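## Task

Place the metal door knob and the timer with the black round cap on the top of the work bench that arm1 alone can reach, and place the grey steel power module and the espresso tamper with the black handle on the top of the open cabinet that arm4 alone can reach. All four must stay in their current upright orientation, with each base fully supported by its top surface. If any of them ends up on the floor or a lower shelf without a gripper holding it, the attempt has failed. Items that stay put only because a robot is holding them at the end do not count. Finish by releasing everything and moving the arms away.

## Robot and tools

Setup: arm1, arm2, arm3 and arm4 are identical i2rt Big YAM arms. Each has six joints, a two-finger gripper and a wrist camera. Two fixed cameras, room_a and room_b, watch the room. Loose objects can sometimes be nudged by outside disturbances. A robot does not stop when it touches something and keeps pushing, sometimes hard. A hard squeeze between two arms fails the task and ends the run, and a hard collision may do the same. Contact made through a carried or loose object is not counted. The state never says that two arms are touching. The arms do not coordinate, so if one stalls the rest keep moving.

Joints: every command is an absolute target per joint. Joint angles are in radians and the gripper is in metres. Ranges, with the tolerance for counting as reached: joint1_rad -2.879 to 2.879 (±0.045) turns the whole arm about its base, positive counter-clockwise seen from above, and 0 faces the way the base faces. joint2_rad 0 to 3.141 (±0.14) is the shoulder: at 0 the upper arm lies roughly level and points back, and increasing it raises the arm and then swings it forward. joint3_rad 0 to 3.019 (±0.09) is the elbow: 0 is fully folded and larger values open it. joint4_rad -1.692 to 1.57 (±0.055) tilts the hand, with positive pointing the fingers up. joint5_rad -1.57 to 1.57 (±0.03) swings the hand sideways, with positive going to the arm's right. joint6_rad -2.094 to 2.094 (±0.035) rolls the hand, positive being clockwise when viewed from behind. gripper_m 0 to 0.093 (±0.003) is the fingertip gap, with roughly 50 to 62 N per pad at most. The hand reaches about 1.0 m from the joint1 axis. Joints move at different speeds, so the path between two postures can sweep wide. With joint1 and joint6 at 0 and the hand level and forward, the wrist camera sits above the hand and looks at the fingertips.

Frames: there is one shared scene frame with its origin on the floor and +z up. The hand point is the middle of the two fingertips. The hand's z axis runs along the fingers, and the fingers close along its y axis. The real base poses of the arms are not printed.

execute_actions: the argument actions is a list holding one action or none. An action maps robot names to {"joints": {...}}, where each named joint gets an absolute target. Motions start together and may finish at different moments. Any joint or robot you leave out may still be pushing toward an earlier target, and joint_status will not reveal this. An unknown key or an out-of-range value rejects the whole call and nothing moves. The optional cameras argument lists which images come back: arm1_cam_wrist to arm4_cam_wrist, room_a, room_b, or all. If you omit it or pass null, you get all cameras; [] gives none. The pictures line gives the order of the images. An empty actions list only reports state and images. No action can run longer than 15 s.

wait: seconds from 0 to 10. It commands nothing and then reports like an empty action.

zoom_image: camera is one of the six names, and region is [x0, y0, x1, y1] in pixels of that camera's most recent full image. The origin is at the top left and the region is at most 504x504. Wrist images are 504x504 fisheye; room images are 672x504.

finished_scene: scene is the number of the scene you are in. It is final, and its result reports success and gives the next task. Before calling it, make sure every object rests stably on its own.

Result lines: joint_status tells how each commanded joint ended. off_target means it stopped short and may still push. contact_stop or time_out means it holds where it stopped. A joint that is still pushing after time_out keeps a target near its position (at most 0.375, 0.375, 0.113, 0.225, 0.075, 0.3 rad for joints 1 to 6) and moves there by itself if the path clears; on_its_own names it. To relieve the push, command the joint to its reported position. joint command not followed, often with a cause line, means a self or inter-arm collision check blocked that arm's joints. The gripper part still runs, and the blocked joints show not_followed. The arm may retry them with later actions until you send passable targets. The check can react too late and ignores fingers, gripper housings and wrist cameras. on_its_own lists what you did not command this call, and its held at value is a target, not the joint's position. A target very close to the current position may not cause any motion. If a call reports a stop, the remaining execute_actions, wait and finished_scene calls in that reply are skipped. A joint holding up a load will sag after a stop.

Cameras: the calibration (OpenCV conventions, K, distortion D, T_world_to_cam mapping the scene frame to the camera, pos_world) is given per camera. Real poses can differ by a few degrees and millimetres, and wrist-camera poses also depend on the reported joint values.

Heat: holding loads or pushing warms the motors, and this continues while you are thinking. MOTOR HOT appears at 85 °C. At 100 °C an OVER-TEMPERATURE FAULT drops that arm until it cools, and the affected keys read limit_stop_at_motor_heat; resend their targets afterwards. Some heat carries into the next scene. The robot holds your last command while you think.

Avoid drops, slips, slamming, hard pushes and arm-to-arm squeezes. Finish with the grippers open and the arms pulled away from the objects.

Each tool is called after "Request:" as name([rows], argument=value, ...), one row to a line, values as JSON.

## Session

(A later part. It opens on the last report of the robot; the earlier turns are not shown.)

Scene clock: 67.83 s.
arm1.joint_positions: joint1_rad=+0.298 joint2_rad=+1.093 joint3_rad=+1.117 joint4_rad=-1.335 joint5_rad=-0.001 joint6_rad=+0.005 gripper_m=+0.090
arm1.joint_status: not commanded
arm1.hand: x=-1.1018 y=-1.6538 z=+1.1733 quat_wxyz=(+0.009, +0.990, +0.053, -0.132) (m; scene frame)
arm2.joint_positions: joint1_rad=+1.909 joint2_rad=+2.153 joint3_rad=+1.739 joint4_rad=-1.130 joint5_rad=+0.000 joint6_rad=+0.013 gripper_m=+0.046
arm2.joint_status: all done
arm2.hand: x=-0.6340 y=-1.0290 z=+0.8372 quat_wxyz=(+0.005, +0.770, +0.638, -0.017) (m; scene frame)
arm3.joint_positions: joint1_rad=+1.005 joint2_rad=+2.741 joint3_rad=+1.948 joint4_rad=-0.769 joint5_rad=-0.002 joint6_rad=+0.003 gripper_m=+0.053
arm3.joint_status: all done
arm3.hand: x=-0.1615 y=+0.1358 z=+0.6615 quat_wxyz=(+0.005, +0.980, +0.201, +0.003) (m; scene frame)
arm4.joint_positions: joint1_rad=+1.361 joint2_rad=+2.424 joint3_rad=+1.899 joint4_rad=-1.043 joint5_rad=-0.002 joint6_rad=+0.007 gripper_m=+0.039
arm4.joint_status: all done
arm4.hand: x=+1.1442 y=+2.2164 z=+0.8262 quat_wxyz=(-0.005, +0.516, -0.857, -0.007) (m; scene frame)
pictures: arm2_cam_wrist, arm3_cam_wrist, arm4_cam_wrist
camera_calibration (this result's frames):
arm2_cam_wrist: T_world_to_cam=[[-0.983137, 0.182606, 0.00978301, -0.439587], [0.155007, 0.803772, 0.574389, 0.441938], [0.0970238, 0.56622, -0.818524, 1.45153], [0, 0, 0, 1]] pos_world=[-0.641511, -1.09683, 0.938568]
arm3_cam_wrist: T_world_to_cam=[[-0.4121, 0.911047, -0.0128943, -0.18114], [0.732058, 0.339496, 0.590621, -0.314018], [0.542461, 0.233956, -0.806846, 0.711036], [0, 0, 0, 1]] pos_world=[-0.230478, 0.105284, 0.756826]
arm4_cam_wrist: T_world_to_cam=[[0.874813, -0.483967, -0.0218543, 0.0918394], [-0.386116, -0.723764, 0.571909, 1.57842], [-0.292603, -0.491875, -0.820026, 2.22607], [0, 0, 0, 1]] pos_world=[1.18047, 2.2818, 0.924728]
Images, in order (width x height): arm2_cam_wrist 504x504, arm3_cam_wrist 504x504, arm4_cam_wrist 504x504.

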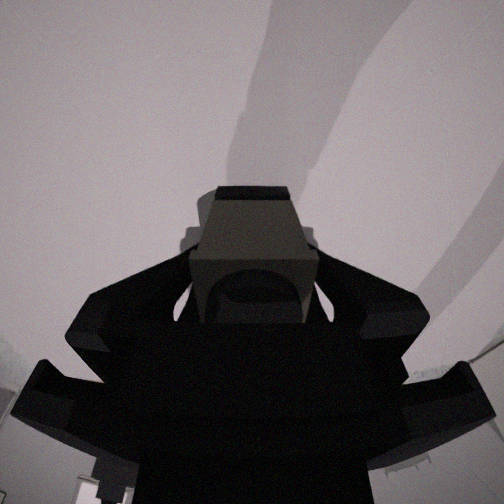

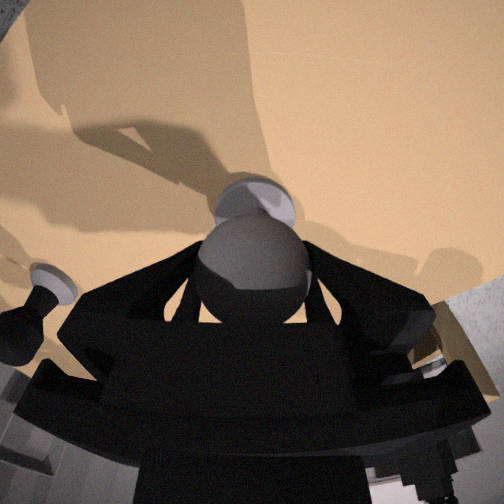

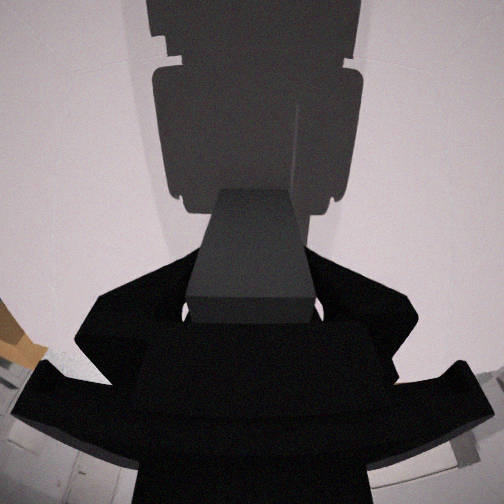

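Request:
execute_actions([
  {"arm2":{"joints":{"joint2_rad":2.165}},"arm3":{"joints":{"gripper_m":0.093}},"arm4":{"joints":{"gripper_m":0.09}}},
], cameras=[])

Request:
execute_actions([
  {"arm2":{"joints":{"gripper_m":0.093}},"arm3":{"joints":{"joint2_rad":2.45,"joint4_rad":-1.05}},"arm4":{"joints":{"joint2_rad":2.1,"joint4_rad":-1.33}}},
], cameras=["arm2_cam_wrist"])

Request:
execute_actions([
  {"arm2":{"joints":{"joint2_rad":1.8,"joint4_rad":-1.43}},"arm3":{"joints":{"joint1_rad":1.37,"joint2_rad":2.36,"joint3_rad":1.62,"joint4_rad":-0.81}},"arm4":{"joints":{"joint1_rad":-0.3,"joint2_rad":1.2,"joint3_rad":1.2}}},
], cameras=["arm3_cam_wrist","room_b"])

Scene clock: 68.90 s.
arm1.joint_positions: joint1_rad=+0.298 joint2_rad=+1.093 joint3_rad=+1.117 joint4_rad=-1.335 joint5_rad=-0.001 joint6_rad=+0.005 gripper_m=+0.090
arm1.joint_status: not commanded
arm1.hand: x=-1.1018 y=-1.6538 z=+1.1733 quat_wxyz=(+0.009, +0.990, +0.053, -0.132) (m; scene frame)
arm2.joint_positions: joint1_rad=+1.909 joint2_rad=+2.159 joint3_rad=+1.739 joint4_rad=-1.130 joint5_rad=+0.000 joint6_rad=+0.013 gripper_m=+0.046
arm2.joint_status: all done
arm2.hand: x=-0.6339 y=-1.0283 z=+0.8337 quat_wxyz=(+0.004, +0.770, +0.638, -0.015) (m; scene frame)
arm3.joint_positions: joint1_rad=+1.005 joint2_rad=+2.730 joint3_rad=+1.948 joint4_rad=-0.769 joint5_rad=-0.002 joint6_rad=+0.003 gripper_m=+0.093
arm3.joint_status: all done
arm3.hand: x=-0.1660 y=+0.1340 z=+0.6686 quat_wxyz=(+0.007, +0.980, +0.201, -0.002) (m; scene frame)
arm4.joint_positions: joint1_rad=+1.361 joint2_rad=+2.410 joint3_rad=+1.899 joint4_rad=-1.043 joint5_rad=-0.002 joint6_rad=+0.007 gripper_m=+0.090
arm4.joint_status: all done
arm4.hand: x=+1.1457 y=+2.2191 z=+0.8353 quat_wxyz=(-0.011, +0.516, -0.857, -0.011) (m; scene frame)
pictures: none
No camera images: the call's "cameras" was empty. Leave "cameras" out to get every camera's image.

Scene clock: 70.40 s.
arm1.joint_positions: joint1_rad=+0.298 joint2_rad=+1.093 joint3_rad=+1.117 joint4_rad=-1.335 joint5_rad=-0.001 joint6_rad=+0.005 gripper_m=+0.090
arm1.joint_status: not commanded
arm1.hand: x=-1.1018 y=-1.6538 z=+1.1733 quat_wxyz=(+0.009, +0.990, +0.053, -0.132) (m; scene frame)
arm2.joint_positions: joint1_rad=+1.909 joint2_rad=+2.159 joint3_rad=+1.739 joint4_rad=-1.130 joint5_rad=+0.000 joint6_rad=+0.013 gripper_m=+0.093
arm2.joint_status: all done
arm2.hand: x=-0.6339 y=-1.0283 z=+0.8337 quat_wxyz=(+0.004, +0.770, +0.638, -0.015) (m; scene frame)
arm3.joint_positions: joint1_rad=+1.005 joint2_rad=+2.452 joint3_rad=+1.961 joint4_rad=-1.043 joint5_rad=-0.002 joint6_rad=+0.003 gripper_m=+0.093
arm3.joint_status: all done
arm3.hand: x=-0.1972 y=+0.1225 z=+0.8562 quat_wxyz=(+0.008, +0.979, +0.201, -0.010) (m; scene frame)
arm4.joint_positions: joint1_rad=+1.361 joint2_rad=+2.114 joint3_rad=+1.908 joint4_rad=-1.320 joint5_rad=-0.002 joint6_rad=+0.007 gripper_m=+0.090
arm4.joint_status: all done
arm4.hand: x=+1.1336 y=+2.1935 z=+1.0311 quat_wxyz=(-0.023, +0.516, -0.856, -0.018) (m; scene frame)
pictures: arm2_cam_wrist
camera_calibration (this result's frames):
arm2_cam_wrist: T_world_to_cam=[[-0.983133, 0.182629, 0.00983442, -0.439625], [0.154497, 0.80051, 0.579063, 0.435852], [0.0978809, 0.570815, -0.815224, 1.45075], [0, 0, 0, 1]] pos_world=[-0.641548, -1.09672, 0.934621]
Images, in order (width x height): arm2_cam_wrist 504x504.

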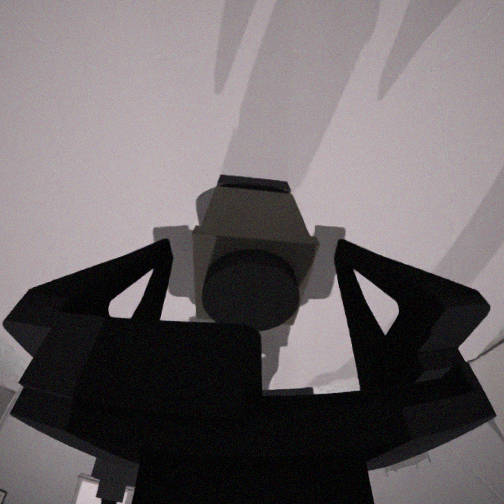

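Scene clock: 72.20 s.
arm1.joint_positions: joint1_rad=+0.298 joint2_rad=+1.093 joint3_rad=+1.117 joint4_rad=-1.335 joint5_rad=-0.001 joint6_rad=+0.005 gripper_m=+0.090
arm1.joint_status: not commanded
arm1.hand: x=-1.1018 y=-1.6538 z=+1.1733 quat_wxyz=(+0.009, +0.990, +0.053, -0.132) (m; scene frame)
arm2.joint_positions: joint1_rad=+1.909 joint2_rad=+1.806 joint3_rad=+1.739 joint4_rad=-1.424 joint5_rad=+0.000 joint6_rad=+0.013 gripper_m=+0.093
arm2.joint_status: all done
arm2.hand: x=-0.6195 y=-0.9630 z=+1.0389 quat_wxyz=(+0.022, +0.769, +0.637, -0.037) (m; scene frame)
arm3.joint_positions: joint1_rad=+1.366 joint2_rad=+2.364 joint3_rad=+1.610 joint4_rad=-0.819 joint5_rad=+0.000 joint6_rad=+0.003 gripper_m=+0.093
arm3.joint_status: all done
arm3.hand: x=+0.0053 y=-0.0277 z=+0.8073 quat_wxyz=(+0.004, +0.927, +0.374, +0.008) (m; scene frame)
arm4.joint_positions: joint1_rad=-0.294 joint2_rad=+1.201 joint3_rad=+1.194 joint4_rad=-1.321 joint5_rad=+0.000 joint6_rad=+0.007 gripper_m=+0.090
arm4.joint_status: all done
arm4.hand: x=+1.1578 y=+1.3970 z=+1.1905 quat_wxyz=(-0.115, -0.280, -0.953, +0.026) (m; scene frame)
pictures: arm3_cam_wrist, room_b
camera_calibration (this result's frames):
arm3_cam_wrist: T_world_to_cam=[[-0.70749, 0.706561, -0.0151374, 0.0362], [0.560823, 0.574336, 0.596335, -0.463887], [0.430041, 0.413412, -0.802593, 0.778651], [0, 0, 0, 1]] pos_world=[-0.0490821, -0.0810537, 0.90212]
Images, in order (width x height): arm3_cam_wrist 504x504, room_b 672x504.

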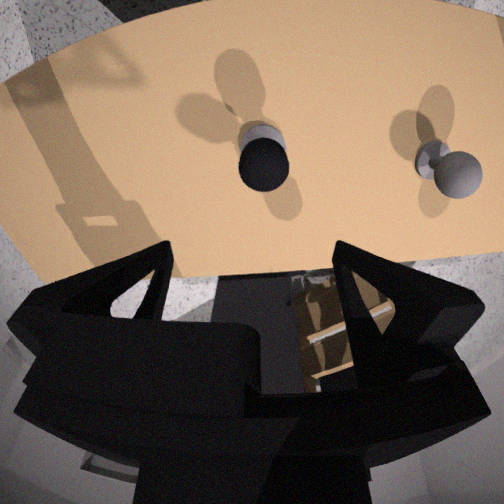

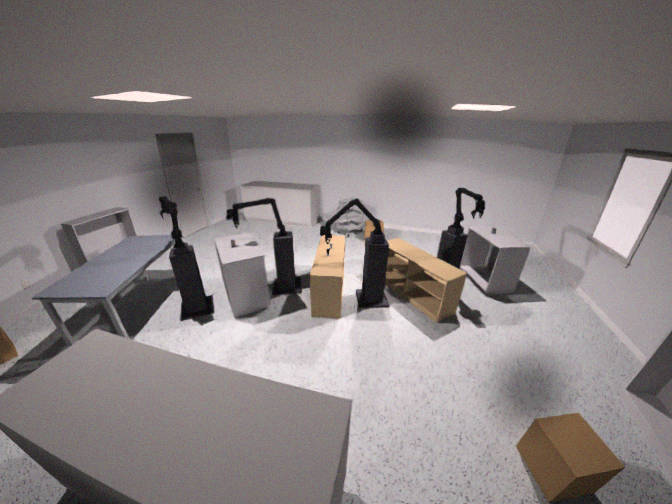

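Request:
execute_actions([
  {"arm2":{"joints":{"joint1_rad":-0.3}},"arm3":{"joints":{"joint1_rad":1.342,"joint2_rad":2.65,"joint3_rad":1.785,"joint4_rad":-0.645}},"arm1":{"joints":{"joint1_rad":-1.58,"joint2_rad":1.95,"joint3_rad":1.56,"joint4_rad":-1.15}}},
], cameras=["arm3_cam_wrist","arm1_cam_wrist"])

Scene clock: 74.60 s.
arm1.joint_positions: joint1_rad=-1.588 joint2_rad=+1.941 joint3_rad=+1.537 joint4_rad=-1.147 joint5_rad=+0.001 joint6_rad=+0.004 gripper_m=+0.090
arm1.joint_status: all done
arm1.hand: x=-0.6355 y=-1.0487 z=+0.9627 quat_wxyz=(-0.005, +0.630, -0.776, -0.007) (m; scene frame)
arm2.joint_positions: joint1_rad=-0.310 joint2_rad=+1.807 joint3_rad=+1.739 joint4_rad=-1.424 joint5_rad=+0.000 joint6_rad=+0.012 gripper_m=+0.093
arm2.joint_status: all done
arm2.hand: x=-0.9110 y=+0.0278 z=+1.0390 quat_wxyz=(-0.011, +0.913, -0.405, -0.042) (m; scene frame)
arm3.joint_positions: joint1_rad=+1.345 joint2_rad=+2.671 joint3_rad=+1.765 joint4_rad=-0.648 joint5_rad=+0.000 joint6_rad=+0.003 gripper_m=+0.093
arm3.joint_status: all done
arm3.hand: x=-0.0109 y=-0.0274 z=+0.6619 quat_wxyz=(+0.008, +0.931, +0.364, -0.001) (m; scene frame)
arm4.joint_positions: joint1_rad=-0.294 joint2_rad=+1.201 joint3_rad=+1.194 joint4_rad=-1.321 joint5_rad=+0.000 joint6_rad=+0.007 gripper_m=+0.090
arm4.joint_status: not commanded
arm4.hand: x=+1.1578 y=+1.3970 z=+1.1905 quat_wxyz=(-0.115, -0.280, -0.953, +0.026) (m; scene frame)
pictures: arm1_cam_wrist, arm3_cam_wrist
camera_calibration (this result's frames):
arm1_cam_wrist: T_world_to_cam=[[0.979388, -0.201944, 0.0042101, 0.405705], [-0.168719, -0.806438, 0.566738, -1.48749], [-0.111054, -0.555767, -0.823887, 0.265938], [0, 0, 0, 1]] pos_world=[-0.618777, -0.969841, 1.06041]
arm3_cam_wrist: T_world_to_cam=[[-0.692257, 0.721503, -0.0146375, 0.0226049], [0.581289, 0.569517, 0.581165, -0.358168], [0.427649, 0.393807, -0.813654, 0.675515], [0, 0, 0, 1]] pos_world=[-0.0650356, -0.0783494, 0.758121]
Images, in order (width x height): arm1_cam_wrist 504x504, arm3_cam_wrist 504x504.

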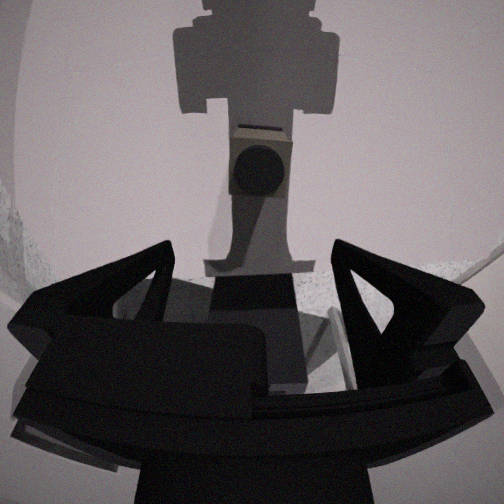

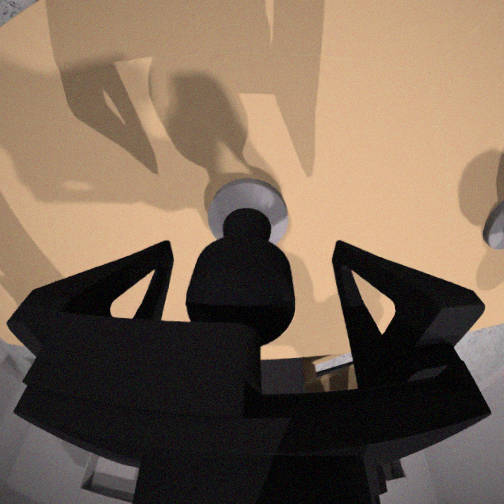

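Request:
execute_actions([
  {"arm3":{"joints":{"joint1_rad":1.362,"gripper_m":0.015}},"arm1":{"joints":{"joint1_rad":-1.605,"joint2_rad":2.16,"joint4_rad":-0.95,"joint6_rad":0.1}}},
], cameras=["arm3_cam_wrist","arm1_cam_wrist"])

Request:
execute_actions([
  {"arm3":{"joints":{"joint2_rad":2.3,"joint4_rad":-1.0}},"arm1":{"joints":{"gripper_m":0.025}}},
], cameras=["arm3_cam_wrist","arm1_cam_wrist"])

Scene clock: 76.10 s.
arm1.joint_positions: joint1_rad=-1.597 joint2_rad=+2.155 joint3_rad=+1.537 joint4_rad=-0.966 joint5_rad=+0.001 joint6_rad=+0.092 gripper_m=+0.090
arm1.joint_status: all done
arm1.hand: x=-0.6275 y=-1.0333 z=+0.8411 quat_wxyz=(+0.008, +0.592, -0.806, +0.004) (m; scene frame)
arm2.joint_positions: joint1_rad=-0.310 joint2_rad=+1.807 joint3_rad=+1.739 joint4_rad=-1.424 joint5_rad=+0.000 joint6_rad=+0.012 gripper_m=+0.093
arm2.joint_status: not commanded
arm2.hand: x=-0.9110 y=+0.0278 z=+1.0390 quat_wxyz=(-0.011, +0.913, -0.405, -0.042) (m; scene frame)
arm3.joint_positions: joint1_rad=+1.353 joint2_rad=+2.671 joint3_rad=+1.765 joint4_rad=-0.648 joint5_rad=+0.002 joint6_rad=+0.003 gripper_m=+0.042
arm3.joint_status: gripper_m off_target (ended at +0.042, target +0.015); the others done
arm3.hand: x=-0.0076 y=-0.0310 z=+0.6620 quat_wxyz=(+0.007, +0.930, +0.368, -0.001) (m; scene frame)
arm4.joint_positions: joint1_rad=-0.294 joint2_rad=+1.201 joint3_rad=+1.194 joint4_rad=-1.321 joint5_rad=+0.000 joint6_rad=+0.007 gripper_m=+0.090
arm4.joint_status: not commanded
arm4.hand: x=+1.1578 y=+1.3970 z=+1.1905 quat_wxyz=(-0.115, -0.280, -0.953, +0.026) (m; scene frame)
pictures: arm1_cam_wrist, arm3_cam_wrist
camera_calibration (this result's frames):
arm1_cam_wrist: T_world_to_cam=[[0.95547, -0.29503, 0.00577493, 0.28903], [-0.240598, -0.767558, 0.594111, -1.43279], [-0.170848, -0.569045, -0.804362, 0.107583], [0, 0, 0, 1]] pos_world=[-0.602505, -0.953257, 0.936103]
arm3_cam_wrist: T_world_to_cam=[[-0.698297, 0.715706, -0.0120426, 0.0254883], [0.577584, 0.573313, 0.581127, -0.357998], [0.422821, 0.398844, -0.813724, 0.675714], [0, 0, 0, 1]] pos_world=[-0.0611332, -0.0825015, 0.758194]
Images, in order (width x height): arm1_cam_wrist 504x504, arm3_cam_wrist 504x504.

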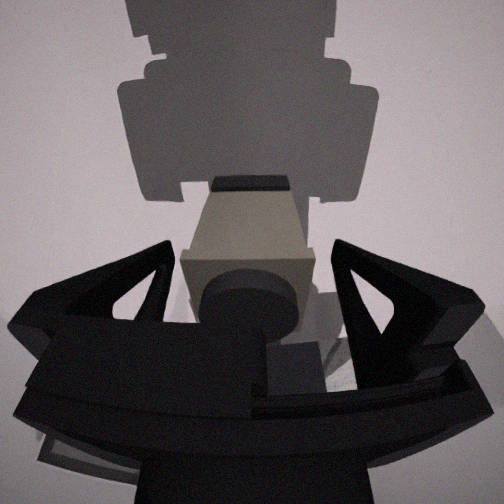

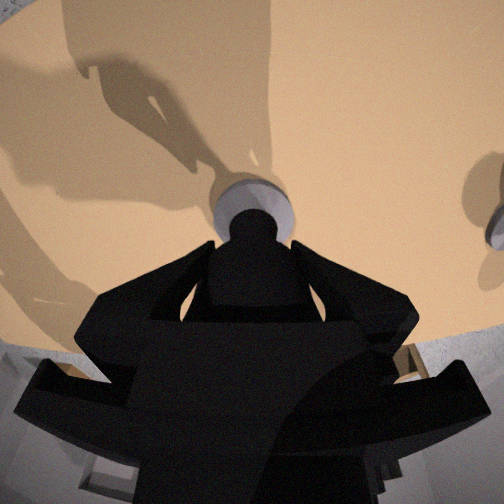

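Scene clock: 77.77 s.
arm1.joint_positions: joint1_rad=-1.597 joint2_rad=+2.155 joint3_rad=+1.537 joint4_rad=-0.965 joint5_rad=+0.001 joint6_rad=+0.093 gripper_m=+0.045
arm1.joint_status: gripper_m off_target (ended at +0.045, target +0.025)
arm1.hand: x=-0.6275 y=-1.0330 z=+0.8411 quat_wxyz=(+0.008, +0.592, -0.806, +0.003) (m; scene frame)
arm2.joint_positions: joint1_rad=-0.310 joint2_rad=+1.807 joint3_rad=+1.739 joint4_rad=-1.424 joint5_rad=+0.000 joint6_rad=+0.012 gripper_m=+0.093
arm2.joint_status: not commanded
arm2.hand: x=-0.9110 y=+0.0278 z=+1.0390 quat_wxyz=(-0.011, +0.913, -0.405, -0.042) (m; scene frame)
arm3.joint_positions: joint1_rad=+1.353 joint2_rad=+2.329 joint3_rad=+1.765 joint4_rad=-0.994 joint5_rad=+0.002 joint6_rad=+0.003 gripper_m=+0.042
arm3.joint_status: all done
arm3.hand: x=-0.0309 y=-0.0490 z=+0.8751 quat_wxyz=(+0.006, +0.930, +0.368, +0.001) (m; scene frame)
arm4.joint_positions: joint1_rad=-0.294 joint2_rad=+1.201 joint3_rad=+1.194 joint4_rad=-1.321 joint5_rad=+0.000 joint6_rad=+0.007 gripper_m=+0.090
arm4.joint_status: not commanded
arm4.hand: x=+1.1578 y=+1.3970 z=+1.1905 quat_wxyz=(-0.115, -0.280, -0.953, +0.026) (m; scene frame)
pictures: arm1_cam_wrist, arm3_cam_wrist
camera_calibration (this result's frames):
arm1_cam_wrist: T_world_to_cam=[[0.955242, -0.295779, 0.00530751, 0.288596], [-0.241122, -0.768079, 0.593224, -1.43269], [-0.171386, -0.567952, -0.80502, 0.109087], [0, 0, 0, 1]] pos_world=[-0.602436, -0.953101, 0.936191]
arm3_cam_wrist: T_world_to_cam=[[-0.698302, 0.715701, -0.0121111, 0.0247306], [0.575773, 0.571667, 0.584536, -0.461157], [0.425276, 0.401209, -0.811278, 0.86427], [0, 0, 0, 1]] pos_world=[-0.0847626, -0.100825, 0.971025]
Images, in order (width x height): arm1_cam_wrist 504x504, arm3_cam_wrist 504x504.

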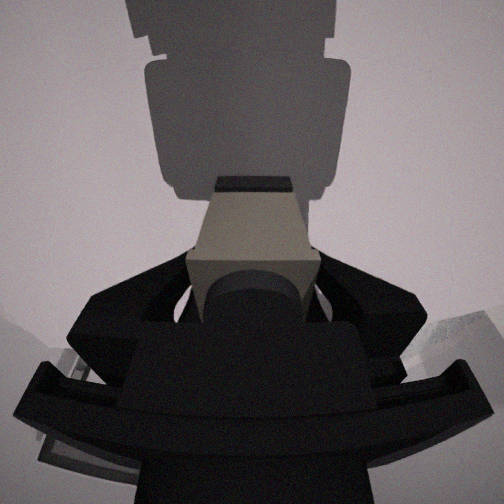

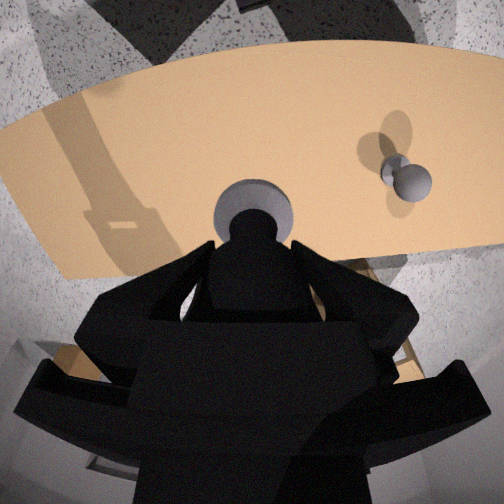

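Request:
execute_actions([
  {"arm3":{"joints":{"joint1_rad":-0.3}},"arm1":{"joints":{"joint2_rad":1.9,"joint4_rad":-1.21}},"arm2":{"joints":{"joint1_rad":-0.6}}},
], cameras=[])

Request:
execute_actions([
  {"arm3":{"joints":{"joint1_rad":-1.35}},"arm1":{"joints":{"joint1_rad":1.1}},"arm2":{"joints":{"joint1_rad":-1.665,"joint2_rad":2.19,"joint4_rad":-1.08}}},
], cameras=["arm2_cam_wrist","arm1_cam_wrist"])

Scene clock: 80.03 s.
arm1.joint_positions: joint1_rad=-1.597 joint2_rad=+1.899 joint3_rad=+1.537 joint4_rad=-1.195 joint5_rad=+0.001 joint6_rad=+0.093 gripper_m=+0.045
arm1.joint_status: all done
arm1.hand: x=-0.6322 y=-1.0588 z=+0.9856 quat_wxyz=(-0.002, +0.592, -0.806, -0.006) (m; scene frame)
arm2.joint_positions: joint1_rad=-0.599 joint2_rad=+1.807 joint3_rad=+1.739 joint4_rad=-1.424 joint5_rad=+0.001 joint6_rad=+0.012 gripper_m=+0.093
arm2.joint_status: all done
arm2.hand: x=-0.7739 y=+0.1222 z=+1.0366 quat_wxyz=(-0.015, +0.845, -0.533, -0.038) (m; scene frame)
arm3.joint_positions: joint1_rad=-0.300 joint2_rad=+2.329 joint3_rad=+1.767 joint4_rad=-0.991 joint5_rad=+0.002 joint6_rad=+0.003 gripper_m=+0.042
arm3.joint_status: all done
arm3.hand: x=+0.0369 y=+0.9170 z=+0.8734 quat_wxyz=(-0.006, +0.900, -0.435, +0.001) (m; scene frame)
arm4.joint_positions: joint1_rad=-0.294 joint2_rad=+1.201 joint3_rad=+1.194 joint4_rad=-1.321 joint5_rad=+0.000 joint6_rad=+0.007 gripper_m=+0.090
arm4.joint_status: not commanded
arm4.hand: x=+1.1578 y=+1.3970 z=+1.1905 quat_wxyz=(-0.115, -0.280, -0.953, +0.026) (m; scene frame)
pictures: none
No camera images: the call's "cameras" was empty. Leave "cameras" out to get every camera's image.

Scene clock: 82.57 s.
arm1.joint_positions: joint1_rad=+1.108 joint2_rad=+1.899 joint3_rad=+1.537 joint4_rad=-1.195 joint5_rad=-0.002 joint6_rad=+0.094 gripper_m=+0.045
arm1.joint_status: all done
arm1.hand: x=-1.0960 y=-2.0681 z=+0.9911 quat_wxyz=(+0.004, +0.916, +0.402, -0.009) (m; scene frame)
arm2.joint_positions: joint1_rad=-1.661 joint2_rad=+2.203 joint3_rad=+1.739 joint4_rad=-1.081 joint5_rad=+0.002 joint6_rad=+0.012 gripper_m=+0.093
arm2.joint_status: all done
arm2.hand: x=-0.1541 y=+0.1374 z=+0.7948 quat_wxyz=(-0.004, +0.460, -0.888, -0.007) (m; scene frame)
arm3.joint_positions: joint1_rad=-1.345 joint2_rad=+2.329 joint3_rad=+1.767 joint4_rad=-0.991 joint5_rad=-0.001 joint6_rad=+0.003 gripper_m=+0.042
arm3.joint_status: all done
arm3.hand: x=+0.6864 y=+1.0158 z=+0.8834 quat_wxyz=(-0.012, +0.564, -0.826, +0.001) (m; scene frame)
arm4.joint_positions: joint1_rad=-0.294 joint2_rad=+1.201 joint3_rad=+1.194 joint4_rad=-1.321 joint5_rad=+0.000 joint6_rad=+0.007 gripper_m=+0.090
arm4.joint_status: not commanded
arm4.hand: x=+1.1578 y=+1.3970 z=+1.1905 quat_wxyz=(-0.115, -0.280, -0.953, +0.026) (m; scene frame)
pictures: arm1_cam_wrist, arm2_cam_wrist
camera_calibration (this result's frames):
arm1_cam_wrist: T_world_to_cam=[[-0.739086, 0.673546, 0.00938158, 0.572772], [0.560493, 0.607188, 0.563178, 1.32292], [0.37363, 0.421495, -0.826282, 2.22636], [0, 0, 0, 1]] pos_world=[-1.15, -2.12745, 1.08919]
arm2_cam_wrist: T_world_to_cam=[[0.818655, -0.574172, -0.0113954, 0.218073], [-0.458143, -0.664927, 0.589896, -0.450582], [-0.346279, -0.477701, -0.807399, 0.776055], [0, 0, 0, 1]] pos_world=[-0.116226, 0.196329, 0.894867]
Images, in order (width x height): arm1_cam_wrist 504x504, arm2_cam_wrist 504x504.

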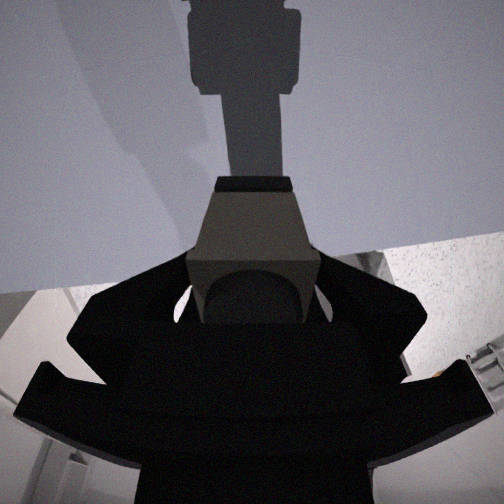

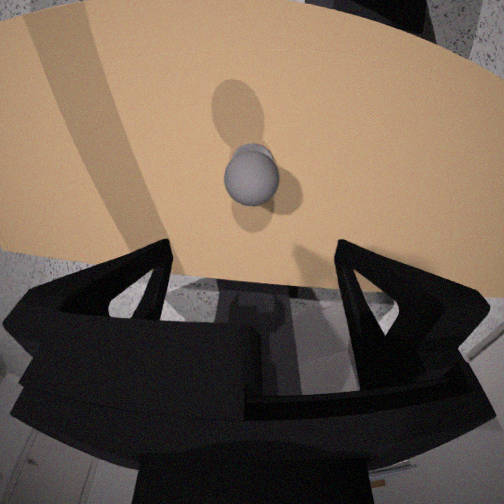

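Request:
execute_actions([
  {"arm3":{"joints":{"joint2_rad":2.64,"joint4_rad":-0.64}},"arm1":{"joints":{"joint2_rad":2.185,"joint4_rad":-0.91}},"arm2":{"joints":{"joint2_rad":2.395,"joint4_rad":-0.89}}},
], cameras=["arm2_cam_wrist","arm1_cam_wrist","arm3_cam_wrist"])

Scene clock: 83.97 s.
arm1.joint_positions: joint1_rad=+1.108 joint2_rad=+2.196 joint3_rad=+1.538 joint4_rad=-0.925 joint5_rad=-0.002 joint6_rad=+0.095 gripper_m=+0.044
arm1.joint_status: all done
arm1.hand: x=-1.1147 y=-2.0914 z=+0.8237 quat_wxyz=(-0.002, +0.916, +0.402, +0.002) (m; scene frame)
arm2.joint_positions: joint1_rad=-1.661 joint2_rad=+2.419 joint3_rad=+1.739 joint4_rad=-0.898 joint5_rad=+0.002 joint6_rad=+0.012 gripper_m=+0.093
arm2.joint_status: all done
arm2.hand: x=-0.1574 y=+0.1350 z=+0.6599 quat_wxyz=(+0.010, +0.460, -0.888, +0.001) (m; scene frame)
arm3.joint_positions: joint1_rad=-1.345 joint2_rad=+2.686 joint3_rad=+1.761 joint4_rad=-0.649 joint5_rad=+0.001 joint6_rad=+0.003 gripper_m=+0.038
arm3.joint_status: all done
arm3.on_its_own: gripper_m moved -0.004 toward your old target +0.015
arm3.hand: x=+0.6767 y=+0.9794 z=+0.6595 quat_wxyz=(-0.005, +0.563, -0.826, +0.007) (m; scene frame)
arm4.joint_positions: joint1_rad=-0.294 joint2_rad=+1.201 joint3_rad=+1.194 joint4_rad=-1.321 joint5_rad=+0.000 joint6_rad=+0.007 gripper_m=+0.090
arm4.joint_status: not commanded
arm4.hand: x=+1.1578 y=+1.3970 z=+1.1905 quat_wxyz=(-0.115, -0.280, -0.953, +0.026) (m; scene frame)
pictures: arm1_cam_wrist, arm2_cam_wrist, arm3_cam_wrist
camera_calibration (this result's frames):
arm1_cam_wrist: T_world_to_cam=[[-0.738922, 0.673682, 0.0121405, 0.574479], [0.551839, 0.594744, 0.584597, 1.38847], [0.386612, 0.438671, -0.811233, 2.14284], [0, 0, 0, 1]] pos_world=[-1.17016, -2.1528, 0.919672]
arm2_cam_wrist: T_world_to_cam=[[0.818631, -0.574212, -0.0111092, 0.217645], [-0.446712, -0.648779, 0.616063, -0.391761], [-0.360958, -0.499366, -0.787618, 0.652464], [0, 0, 0, 1]] pos_world=[-0.117663, 0.196626, 0.75766]
arm3_cam_wrist: T_world_to_cam=[[0.937657, -0.347189, 0.0161351, -0.304442], [-0.28975, -0.755207, 0.587969, 0.552509], [-0.191951, -0.555988, -0.808722, 1.3292], [0, 0, 0, 1]] pos_world=[0.700693, 1.05058, 0.75501]
Images, in order (width x height): arm1_cam_wrist 504x504, arm2_cam_wrist 504x504, arm3_cam_wrist 504x504.

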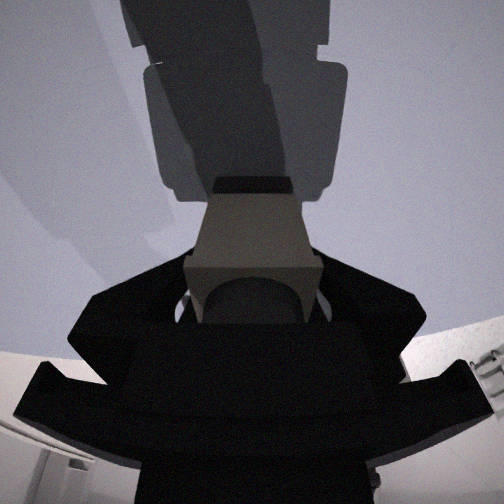

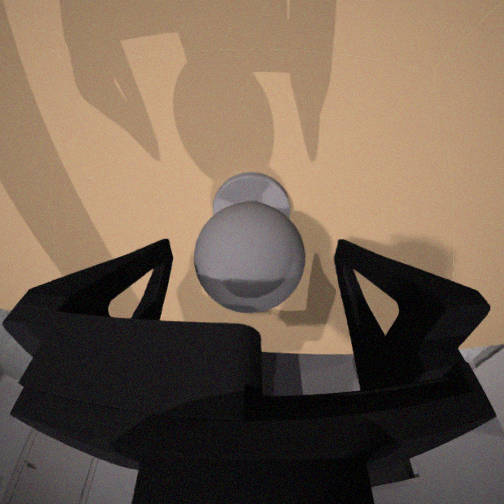

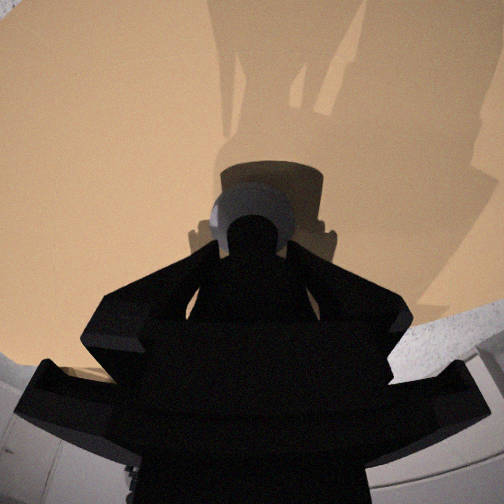

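Request:
execute_actions([
  {"arm3":{"joints":{"gripper_m":0.093}},"arm1":{"joints":{"gripper_m":0.093}},"arm2":{"joints":{"joint4_rad":-0.86,"gripper_m":0.03}}},
], cameras=["arm2_cam_wrist"])

Request:
execute_actions([
  {"arm3":{"joints":{"joint2_rad":2.2,"joint4_rad":-1.1}},"arm1":{"joints":{"joint2_rad":1.8,"joint4_rad":-1.3}},"arm2":{"joints":{"joint2_rad":1.85,"joint4_rad":-1.42}}},
], cameras=["arm2_cam_wrist"])

Request:
execute_actions([
  {"arm3":{"joints":{"joint1_rad":0.3,"joint2_rad":1.2,"joint3_rad":1.2,"joint4_rad":-1.3}},"arm2":{"joints":{"joint1_rad":1.9}},"arm4":{"joints":{"joint1_rad":-1.53,"joint2_rad":2.0,"joint3_rad":1.8,"joint4_rad":-1.3}}},
], cameras=["arm4_cam_wrist","room_b"])

Scene clock: 85.07 s.
arm1.joint_positions: joint1_rad=+1.108 joint2_rad=+2.189 joint3_rad=+1.538 joint4_rad=-0.925 joint5_rad=-0.002 joint6_rad=+0.095 gripper_m=+0.093
arm1.joint_status: all done
arm1.hand: x=-1.1155 y=-2.0926 z=+0.8277 quat_wxyz=(-0.001, +0.916, +0.402, -0.001) (m; scene frame)
arm2.joint_positions: joint1_rad=-1.661 joint2_rad=+2.419 joint3_rad=+1.739 joint4_rad=-0.869 joint5_rad=+0.001 joint6_rad=+0.012 gripper_m=+0.054
arm2.joint_status: gripper_m off_target (ended at +0.054, target +0.030); the others done
arm2.hand: x=-0.1534 y=+0.1411 z=+0.6599 quat_wxyz=(-0.003, +0.460, -0.888, -0.006) (m; scene frame)
arm3.joint_positions: joint1_rad=-1.345 joint2_rad=+2.659 joint3_rad=+1.761 joint4_rad=-0.649 joint5_rad=+0.001 joint6_rad=+0.003 gripper_m=+0.093
arm3.joint_status: all done
arm3.hand: x=+0.6807 y=+0.9905 z=+0.6759 quat_wxyz=(-0.016, +0.563, -0.826, -0.001) (m; scene frame)
arm4.joint_positions: joint1_rad=-0.294 joint2_rad=+1.201 joint3_rad=+1.194 joint4_rad=-1.321 joint5_rad=+0.000 joint6_rad=+0.007 gripper_m=+0.090
arm4.joint_status: not commanded
arm4.hand: x=+1.1578 y=+1.3970 z=+1.1905 quat_wxyz=(-0.115, -0.280, -0.953, +0.026) (m; scene frame)
pictures: arm2_cam_wrist
camera_calibration (this result's frames):
arm2_cam_wrist: T_world_to_cam=[[0.818867, -0.573847, -0.0125057, 0.218811], [-0.456152, -0.663835, 0.592662, -0.369934], [-0.348399, -0.479607, -0.805354, 0.667726], [0, 0, 0, 1]] pos_world=[-0.115288, 0.200234, 0.759738]
Images, in order (width x height): arm2_cam_wrist 504x504.

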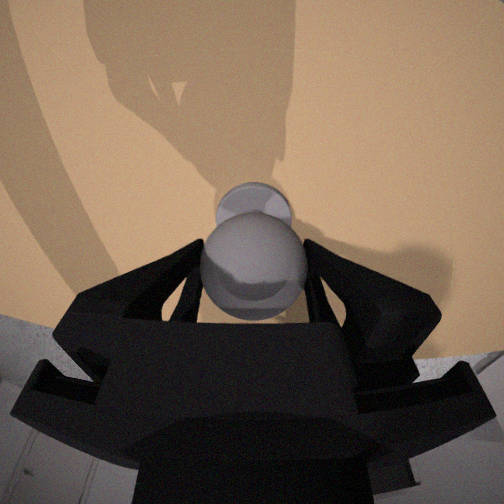

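Scene clock: 86.77 s.
arm1.joint_positions: joint1_rad=+1.108 joint2_rad=+1.795 joint3_rad=+1.538 joint4_rad=-1.284 joint5_rad=-0.002 joint6_rad=+0.095 gripper_m=+0.093
arm1.joint_status: all done
arm1.hand: x=-1.0836 y=-2.0520 z=+1.0464 quat_wxyz=(+0.007, +0.915, +0.402, -0.016) (m; scene frame)
arm2.joint_positions: joint1_rad=-1.661 joint2_rad=+1.870 joint3_rad=+1.739 joint4_rad=-1.414 joint5_rad=+0.001 joint6_rad=+0.012 gripper_m=+0.054
arm2.joint_status: all done
arm2.hand: x=-0.1882 y=+0.0848 z=+0.9931 quat_wxyz=(-0.004, +0.460, -0.888, -0.007) (m; scene frame)
arm3.joint_positions: joint1_rad=-1.345 joint2_rad=+2.208 joint3_rad=+1.774 joint4_rad=-1.094 joint5_rad=+0.001 joint6_rad=+0.003 gripper_m=+0.093
arm3.joint_status: all done
arm3.hand: x=+0.6856 y=+1.0160 z=+0.9627 quat_wxyz=(-0.024, +0.563, -0.826, -0.006) (m; scene frame)
arm4.joint_positions: joint1_rad=-0.294 joint2_rad=+1.201 joint3_rad=+1.194 joint4_rad=-1.321 joint5_rad=+0.000 joint6_rad=+0.007 gripper_m=+0.090
arm4.joint_status: not commanded
arm4.hand: x=+1.1578 y=+1.3970 z=+1.1905 quat_wxyz=(-0.115, -0.280, -0.953, +0.026) (m; scene frame)
pictures: arm2_cam_wrist
camera_calibration (this result's frames):
arm2_cam_wrist: T_world_to_cam=[[0.818872, -0.573839, -0.0125343, 0.219176], [-0.457326, -0.665492, 0.589893, -0.617912], [-0.346845, -0.477315, -0.807384, 0.899114], [0, 0, 0, 1]] pos_world=[-0.150211, 0.143716, 1.09318]
Images, in order (width x height): arm2_cam_wrist 504x504.

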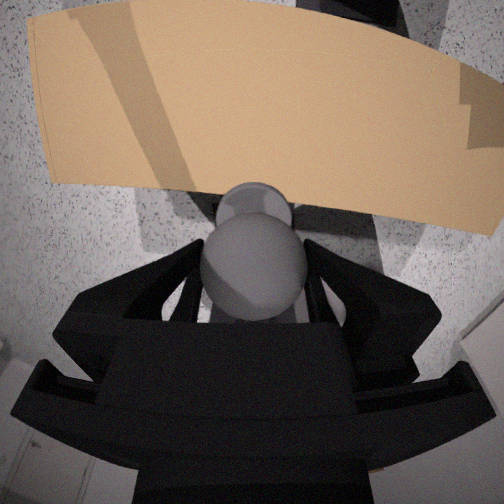

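Scene clock: 89.73 s.
arm1.joint_positions: joint1_rad=+1.108 joint2_rad=+1.795 joint3_rad=+1.538 joint4_rad=-1.284 joint5_rad=-0.002 joint6_rad=+0.095 gripper_m=+0.093
arm1.joint_status: not commanded
arm1.hand: x=-1.0836 y=-2.0520 z=+1.0464 quat_wxyz=(+0.007, +0.915, +0.402, -0.016) (m; scene frame)
arm2.joint_positions: joint1_rad=+1.910 joint2_rad=+1.870 joint3_rad=+1.739 joint4_rad=-1.414 joint5_rad=-0.002 joint6_rad=+0.012 gripper_m=+0.054
arm2.joint_status: all done
arm2.hand: x=-0.6204 y=-0.9698 z=+1.0036 quat_wxyz=(+0.006, +0.769, +0.638, -0.016) (m; scene frame)
arm3.joint_positions: joint1_rad=+0.302 joint2_rad=+1.196 joint3_rad=+1.196 joint4_rad=-1.293 joint5_rad=-0.001 joint6_rad=+0.003 gripper_m=+0.093
arm3.joint_status: all done
arm3.hand: x=+0.0630 y=+0.5181 z=+1.2373 quat_wxyz=(-0.019, +0.981, -0.147, -0.129) (m; scene frame)
arm4.joint_positions: joint1_rad=-1.541 joint2_rad=+2.014 joint3_rad=+1.748 joint4_rad=-1.297 joint5_rad=+0.000 joint6_rad=+0.007 gripper_m=+0.090
arm4.joint_status: all done
arm4.hand: x=+0.6822 y=+1.0093 z=+1.0146 quat_wxyz=(+0.003, -0.789, -0.615, -0.002) (m; scene frame)
pictures: arm4_cam_wrist, room_b
camera_calibration (this result's frames):
arm4_cam_wrist: T_world_to_cam=[[-0.964773, 0.262827, -0.0116343, 0.406798], [0.205593, 0.780795, 0.589992, -1.52193], [0.16415, 0.566817, -0.807325, 0.25863], [0, 0, 0, 1]] pos_world=[0.662912, 0.934804, 1.11146]
Images, in order (width x height): arm4_cam_wrist 504x504, room_b 672x504.

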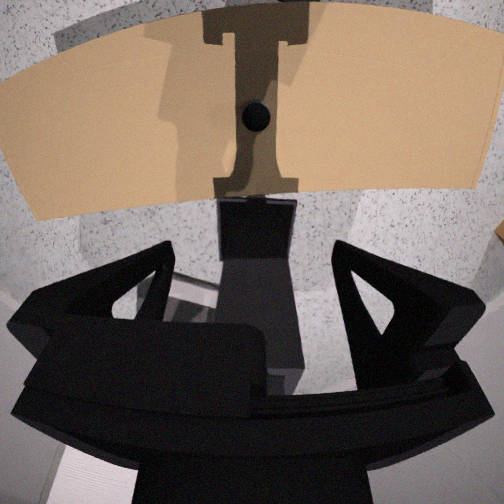

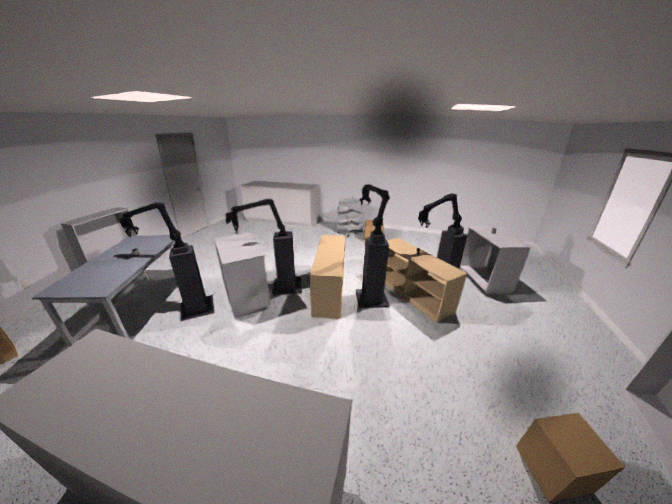

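Request:
execute_actions([
  {"arm2":{"joints":{"joint2_rad":2.13,"joint4_rad":-1.115}},"arm4":{"joints":{"joint2_rad":2.615,"joint3_rad":1.895,"joint4_rad":-0.775}},"arm1":{"joints":{"joint1_rad":0.2,"joint6_rad":0}}},
], cameras=["arm4_cam_wrist","arm2_cam_wrist"])

Scene clock: 91.47 s.
arm1.joint_positions: joint1_rad=+0.193 joint2_rad=+1.795 joint3_rad=+1.538 joint4_rad=-1.284 joint5_rad=+0.001 joint6_rad=+0.008 gripper_m=+0.093
arm1.joint_status: all done
arm1.hand: x=-1.3008 y=-1.6179 z=+1.0469 quat_wxyz=(+0.001, +1.000, +0.000, -0.018) (m; scene frame)
arm2.joint_positions: joint1_rad=+1.910 joint2_rad=+2.166 joint3_rad=+1.739 joint4_rad=-1.125 joint5_rad=+0.000 joint6_rad=+0.012 gripper_m=+0.054
arm2.joint_status: all done
arm2.hand: x=-0.6335 y=-1.0290 z=+0.8293 quat_wxyz=(+0.003, +0.770, +0.638, -0.014) (m; scene frame)
arm3.joint_positions: joint1_rad=+0.302 joint2_rad=+1.196 joint3_rad=+1.196 joint4_rad=-1.293 joint5_rad=-0.001 joint6_rad=+0.003 gripper_m=+0.093
arm3.joint_status: not commanded
arm3.hand: x=+0.0630 y=+0.5181 z=+1.2373 quat_wxyz=(-0.019, +0.981, -0.147, -0.129) (m; scene frame)
arm4.joint_positions: joint1_rad=-1.541 joint2_rad=+2.612 joint3_rad=+1.880 joint4_rad=-0.783 joint5_rad=+0.000 joint6_rad=+0.007 gripper_m=+0.090
arm4.joint_status: all done
arm4.hand: x=+0.6672 y=+0.9509 z=+0.6794 quat_wxyz=(-0.012, -0.789, -0.614, +0.018) (m; scene frame)
pictures: arm2_cam_wrist, arm4_cam_wrist
camera_calibration (this result's frames):
arm2_cam_wrist: T_world_to_cam=[[-0.983414, 0.181125, 0.00949153, -0.440522], [0.152926, 0.799896, 0.580328, 0.436155], [0.0975198, 0.572154, -0.814328, 1.44795], [0, 0, 0, 1]] pos_world=[-0.641118, -1.09754, 0.930175]
arm4_cam_wrist: T_world_to_cam=[[-0.964945, 0.262135, -0.0129171, 0.405393], [0.21216, 0.808062, 0.549568, -1.27826], [0.154499, 0.527562, -0.835349, 0.0863817], [0, 0, 0, 1]] pos_world=[0.649031, 0.881074, 0.779887]
Images, in order (width x height): arm2_cam_wrist 504x504, arm4_cam_wrist 504x504.

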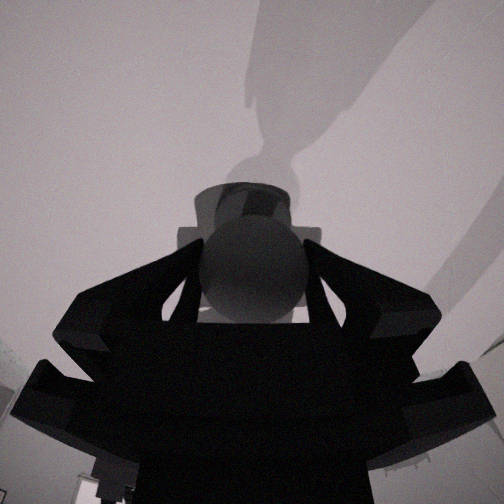

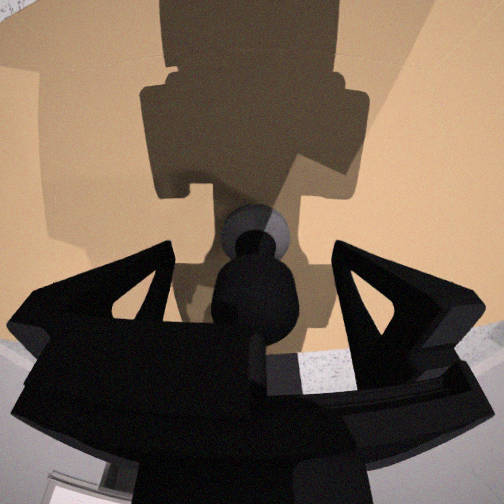

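Request:
execute_actions([
  {"arm2":{"joints":{"joint2_rad":2.17,"gripper_m":0.093}},"arm4":{"joints":{"joint2_rad":2.655,"joint4_rad":-0.805}}},
], cameras=["arm4_cam_wrist","arm2_cam_wrist"])

Scene clock: 92.33 s.
arm1.joint_positions: joint1_rad=+0.193 joint2_rad=+1.795 joint3_rad=+1.538 joint4_rad=-1.284 joint5_rad=+0.001 joint6_rad=+0.008 gripper_m=+0.093
arm1.joint_status: not commanded
arm1.hand: x=-1.3008 y=-1.6179 z=+1.0469 quat_wxyz=(+0.001, +1.000, +0.000, -0.018) (m; scene frame)
arm2.joint_positions: joint1_rad=+1.910 joint2_rad=+2.166 joint3_rad=+1.739 joint4_rad=-1.125 joint5_rad=+0.000 joint6_rad=+0.012 gripper_m=+0.093
arm2.joint_status: all done
arm2.hand: x=-0.6335 y=-1.0290 z=+0.8293 quat_wxyz=(+0.003, +0.770, +0.638, -0.014) (m; scene frame)
arm3.joint_positions: joint1_rad=+0.302 joint2_rad=+1.196 joint3_rad=+1.196 joint4_rad=-1.293 joint5_rad=-0.001 joint6_rad=+0.003 gripper_m=+0.093
arm3.joint_status: not commanded
arm3.hand: x=+0.0630 y=+0.5181 z=+1.2373 quat_wxyz=(-0.019, +0.981, -0.147, -0.129) (m; scene frame)
arm4.joint_positions: joint1_rad=-1.541 joint2_rad=+2.663 joint3_rad=+1.880 joint4_rad=-0.796 joint5_rad=+0.000 joint6_rad=+0.007 gripper_m=+0.090
arm4.joint_status: all done
arm4.hand: x=+0.6727 y=+0.9739 z=+0.6462 quat_wxyz=(+0.008, -0.789, -0.615, -0.008) (m; scene frame)
pictures: arm2_cam_wrist, arm4_cam_wrist
camera_calibration (this result's frames):
arm2_cam_wrist: T_world_to_cam=[[-0.983414, 0.181125, 0.00949153, -0.440522], [0.152926, 0.799896, 0.580328, 0.436155], [0.0975198, 0.572154, -0.814328, 1.44795], [0, 0, 0, 1]] pos_world=[-0.641118, -1.09754, 0.930175]
arm4_cam_wrist: T_world_to_cam=[[-0.96472, 0.263039, -0.0112092, 0.402148], [0.203353, 0.771504, 0.60285, -1.27273], [0.167221, 0.579302, -0.797776, -0.0374955], [0, 0, 0, 1]] pos_world=[0.653044, 0.897861, 0.741863]
Images, in order (width x height): arm2_cam_wrist 504x504, arm4_cam_wrist 504x504.

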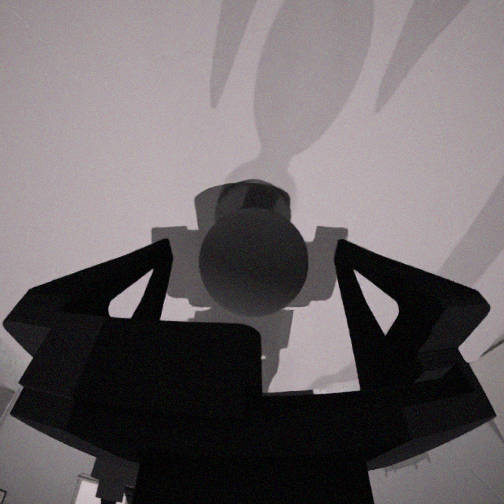

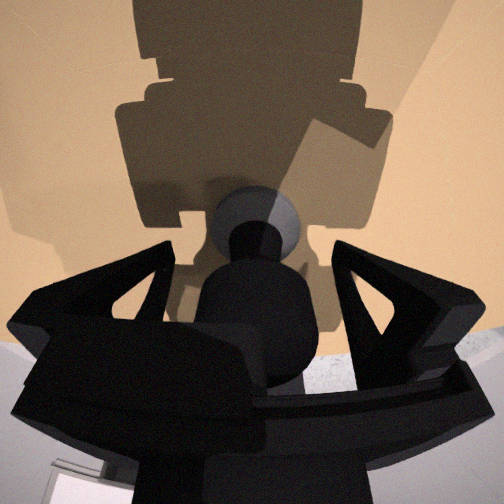

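Deep grasp; fine.

Request:
execute_actions([
  {"arm2":{"joints":{"joint2_rad":1.7,"joint4_rad":-1.5}},"arm4":{"joints":{"joint4_rad":-0.82,"gripper_m":0.015}}},
], cameras=["arm4_cam_wrist"])

Request:
execute_actions([
  {"arm2":{"joints":{"joint1_rad":0.0,"joint2_rad":1.0,"joint3_rad":1.2}},"arm4":{"joints":{"joint2_rad":2.1,"joint4_rad":-1.35}},"arm1":{"joints":{"joint1_rad":-1.588,"joint2_rad":1.95,"joint4_rad":-1.16}}},
], cameras=["arm4_cam_wrist","arm1_cam_wrist"])

Scene clock: 94.07 s.
arm1.joint_positions: joint1_rad=+0.193 joint2_rad=+1.795 joint3_rad=+1.538 joint4_rad=-1.284 joint5_rad=+0.001 joint6_rad=+0.008 gripper_m=+0.093
arm1.joint_status: not commanded
arm1.hand: x=-1.3008 y=-1.6179 z=+1.0469 quat_wxyz=(+0.001, +1.000, +0.000, -0.018) (m; scene frame)
arm2.joint_positions: joint1_rad=+1.910 joint2_rad=+1.709 joint3_rad=+1.741 joint4_rad=-1.495 joint5_rad=+0.000 joint6_rad=+0.012 gripper_m=+0.093
arm2.joint_status: all done
arm2.hand: x=-0.6135 y=-0.9362 z=+1.0907 quat_wxyz=(+0.032, +0.768, +0.638, -0.048) (m; scene frame)
arm3.joint_positions: joint1_rad=+0.302 joint2_rad=+1.196 joint3_rad=+1.196 joint4_rad=-1.293 joint5_rad=-0.001 joint6_rad=+0.003 gripper_m=+0.093
arm3.joint_status: not commanded
arm3.hand: x=+0.0630 y=+0.5181 z=+1.2373 quat_wxyz=(-0.019, +0.981, -0.147, -0.129) (m; scene frame)
arm4.joint_positions: joint1_rad=-1.541 joint2_rad=+2.663 joint3_rad=+1.880 joint4_rad=-0.810 joint5_rad=+0.001 joint6_rad=+0.007 gripper_m=+0.037
arm4.joint_status: gripper_m off_target (ended at +0.037, target +0.015); the others done
arm4.hand: x=+0.6735 y=+0.9772 z=+0.6463 quat_wxyz=(+0.012, -0.789, -0.615, -0.013) (m; scene frame)
pictures: arm4_cam_wrist
camera_calibration (this result's frames):
arm4_cam_wrist: T_world_to_cam=[[-0.964684, 0.263204, -0.0104611, 0.401325], [0.201611, 0.76333, 0.613743, -1.27337], [0.169525, 0.589959, -0.789437, -0.0567998], [0, 0, 0, 1]] pos_world=[0.653506, 0.899879, 0.740878]
Images, in order (width x height): arm4_cam_wrist 504x504.

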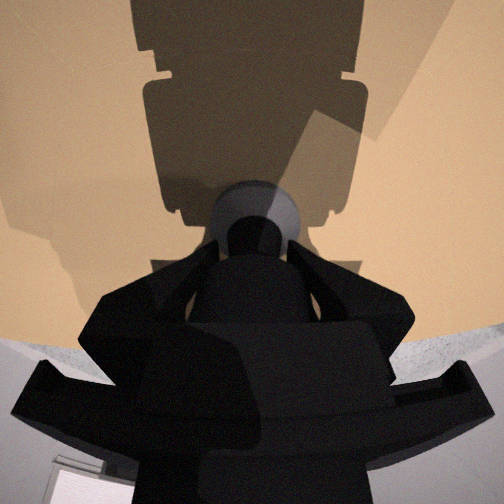

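Scene clock: 96.17 s.
arm1.joint_positions: joint1_rad=-1.595 joint2_rad=+1.954 joint3_rad=+1.538 joint4_rad=-1.163 joint5_rad=+0.001 joint6_rad=+0.005 gripper_m=+0.093
arm1.joint_status: all done
arm1.hand: x=-0.6324 y=-1.0541 z=+0.9555 quat_wxyz=(+0.007, +0.627, -0.779, +0.002) (m; scene frame)
arm2.joint_positions: joint1_rad=+0.005 joint2_rad=+0.998 joint3_rad=+1.207 joint4_rad=-1.495 joint5_rad=+0.000 joint6_rad=+0.012 gripper_m=+0.093
arm2.joint_status: all done
arm2.hand: x=-0.7933 y=-0.2405 z=+1.1556 quat_wxyz=(-0.031, +0.956, -0.255, -0.144) (m; scene frame)
arm3.joint_positions: joint1_rad=+0.302 joint2_rad=+1.196 joint3_rad=+1.196 joint4_rad=-1.293 joint5_rad=-0.001 joint6_rad=+0.003 gripper_m=+0.093
arm3.joint_status: not commanded
arm3.hand: x=+0.0630 y=+0.5181 z=+1.2373 quat_wxyz=(-0.019, +0.981, -0.147, -0.129) (m; scene frame)
arm4.joint_positions: joint1_rad=-1.541 joint2_rad=+2.146 joint3_rad=+1.863 joint4_rad=-1.340 joint5_rad=+0.001 joint6_rad=+0.007 gripper_m=+0.037
arm4.joint_status: all done
arm4.hand: x=+0.6768 y=+0.9879 z=+0.9764 quat_wxyz=(+0.022, -0.788, -0.614, -0.025) (m; scene frame)
pictures: arm1_cam_wrist, arm4_cam_wrist
camera_calibration (this result's frames):
arm1_cam_wrist: T_world_to_cam=[[0.977802, -0.209494, 0.00387509, 0.393046], [-0.171365, -0.788922, 0.590115, -1.49279], [-0.120568, -0.57768, -0.80731, 0.212451], [0, 0, 0, 1]] pos_world=[-0.614518, -0.972624, 1.05091]
arm4_cam_wrist: T_world_to_cam=[[-0.964594, 0.263563, -0.00964756, 0.404], [0.197189, 0.745003, 0.637249, -1.4866], [0.175142, 0.612784, -0.770597, 0.152093], [0, 0, 0, 1]] pos_world=[0.6562, 0.907845, 1.06844]
Images, in order (width x height): arm1_cam_wrist 504x504, arm4_cam_wrist 504x504.

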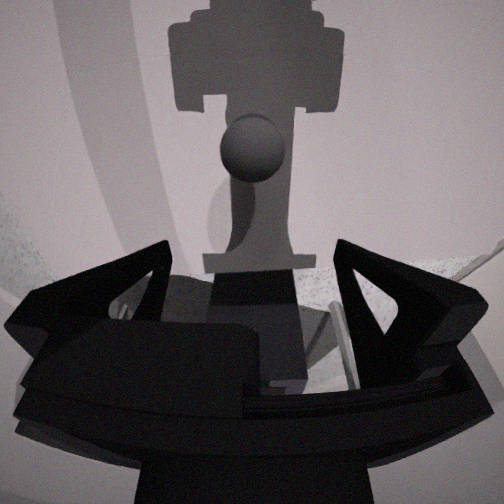

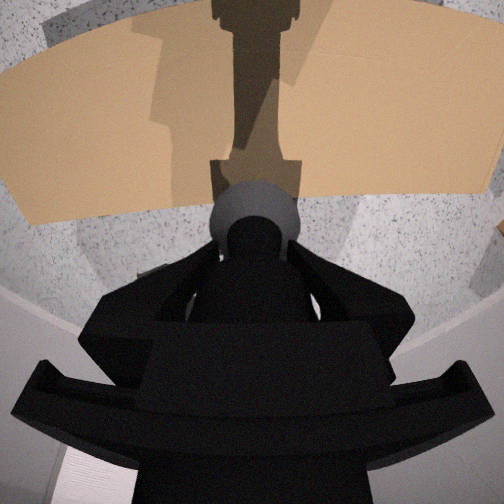

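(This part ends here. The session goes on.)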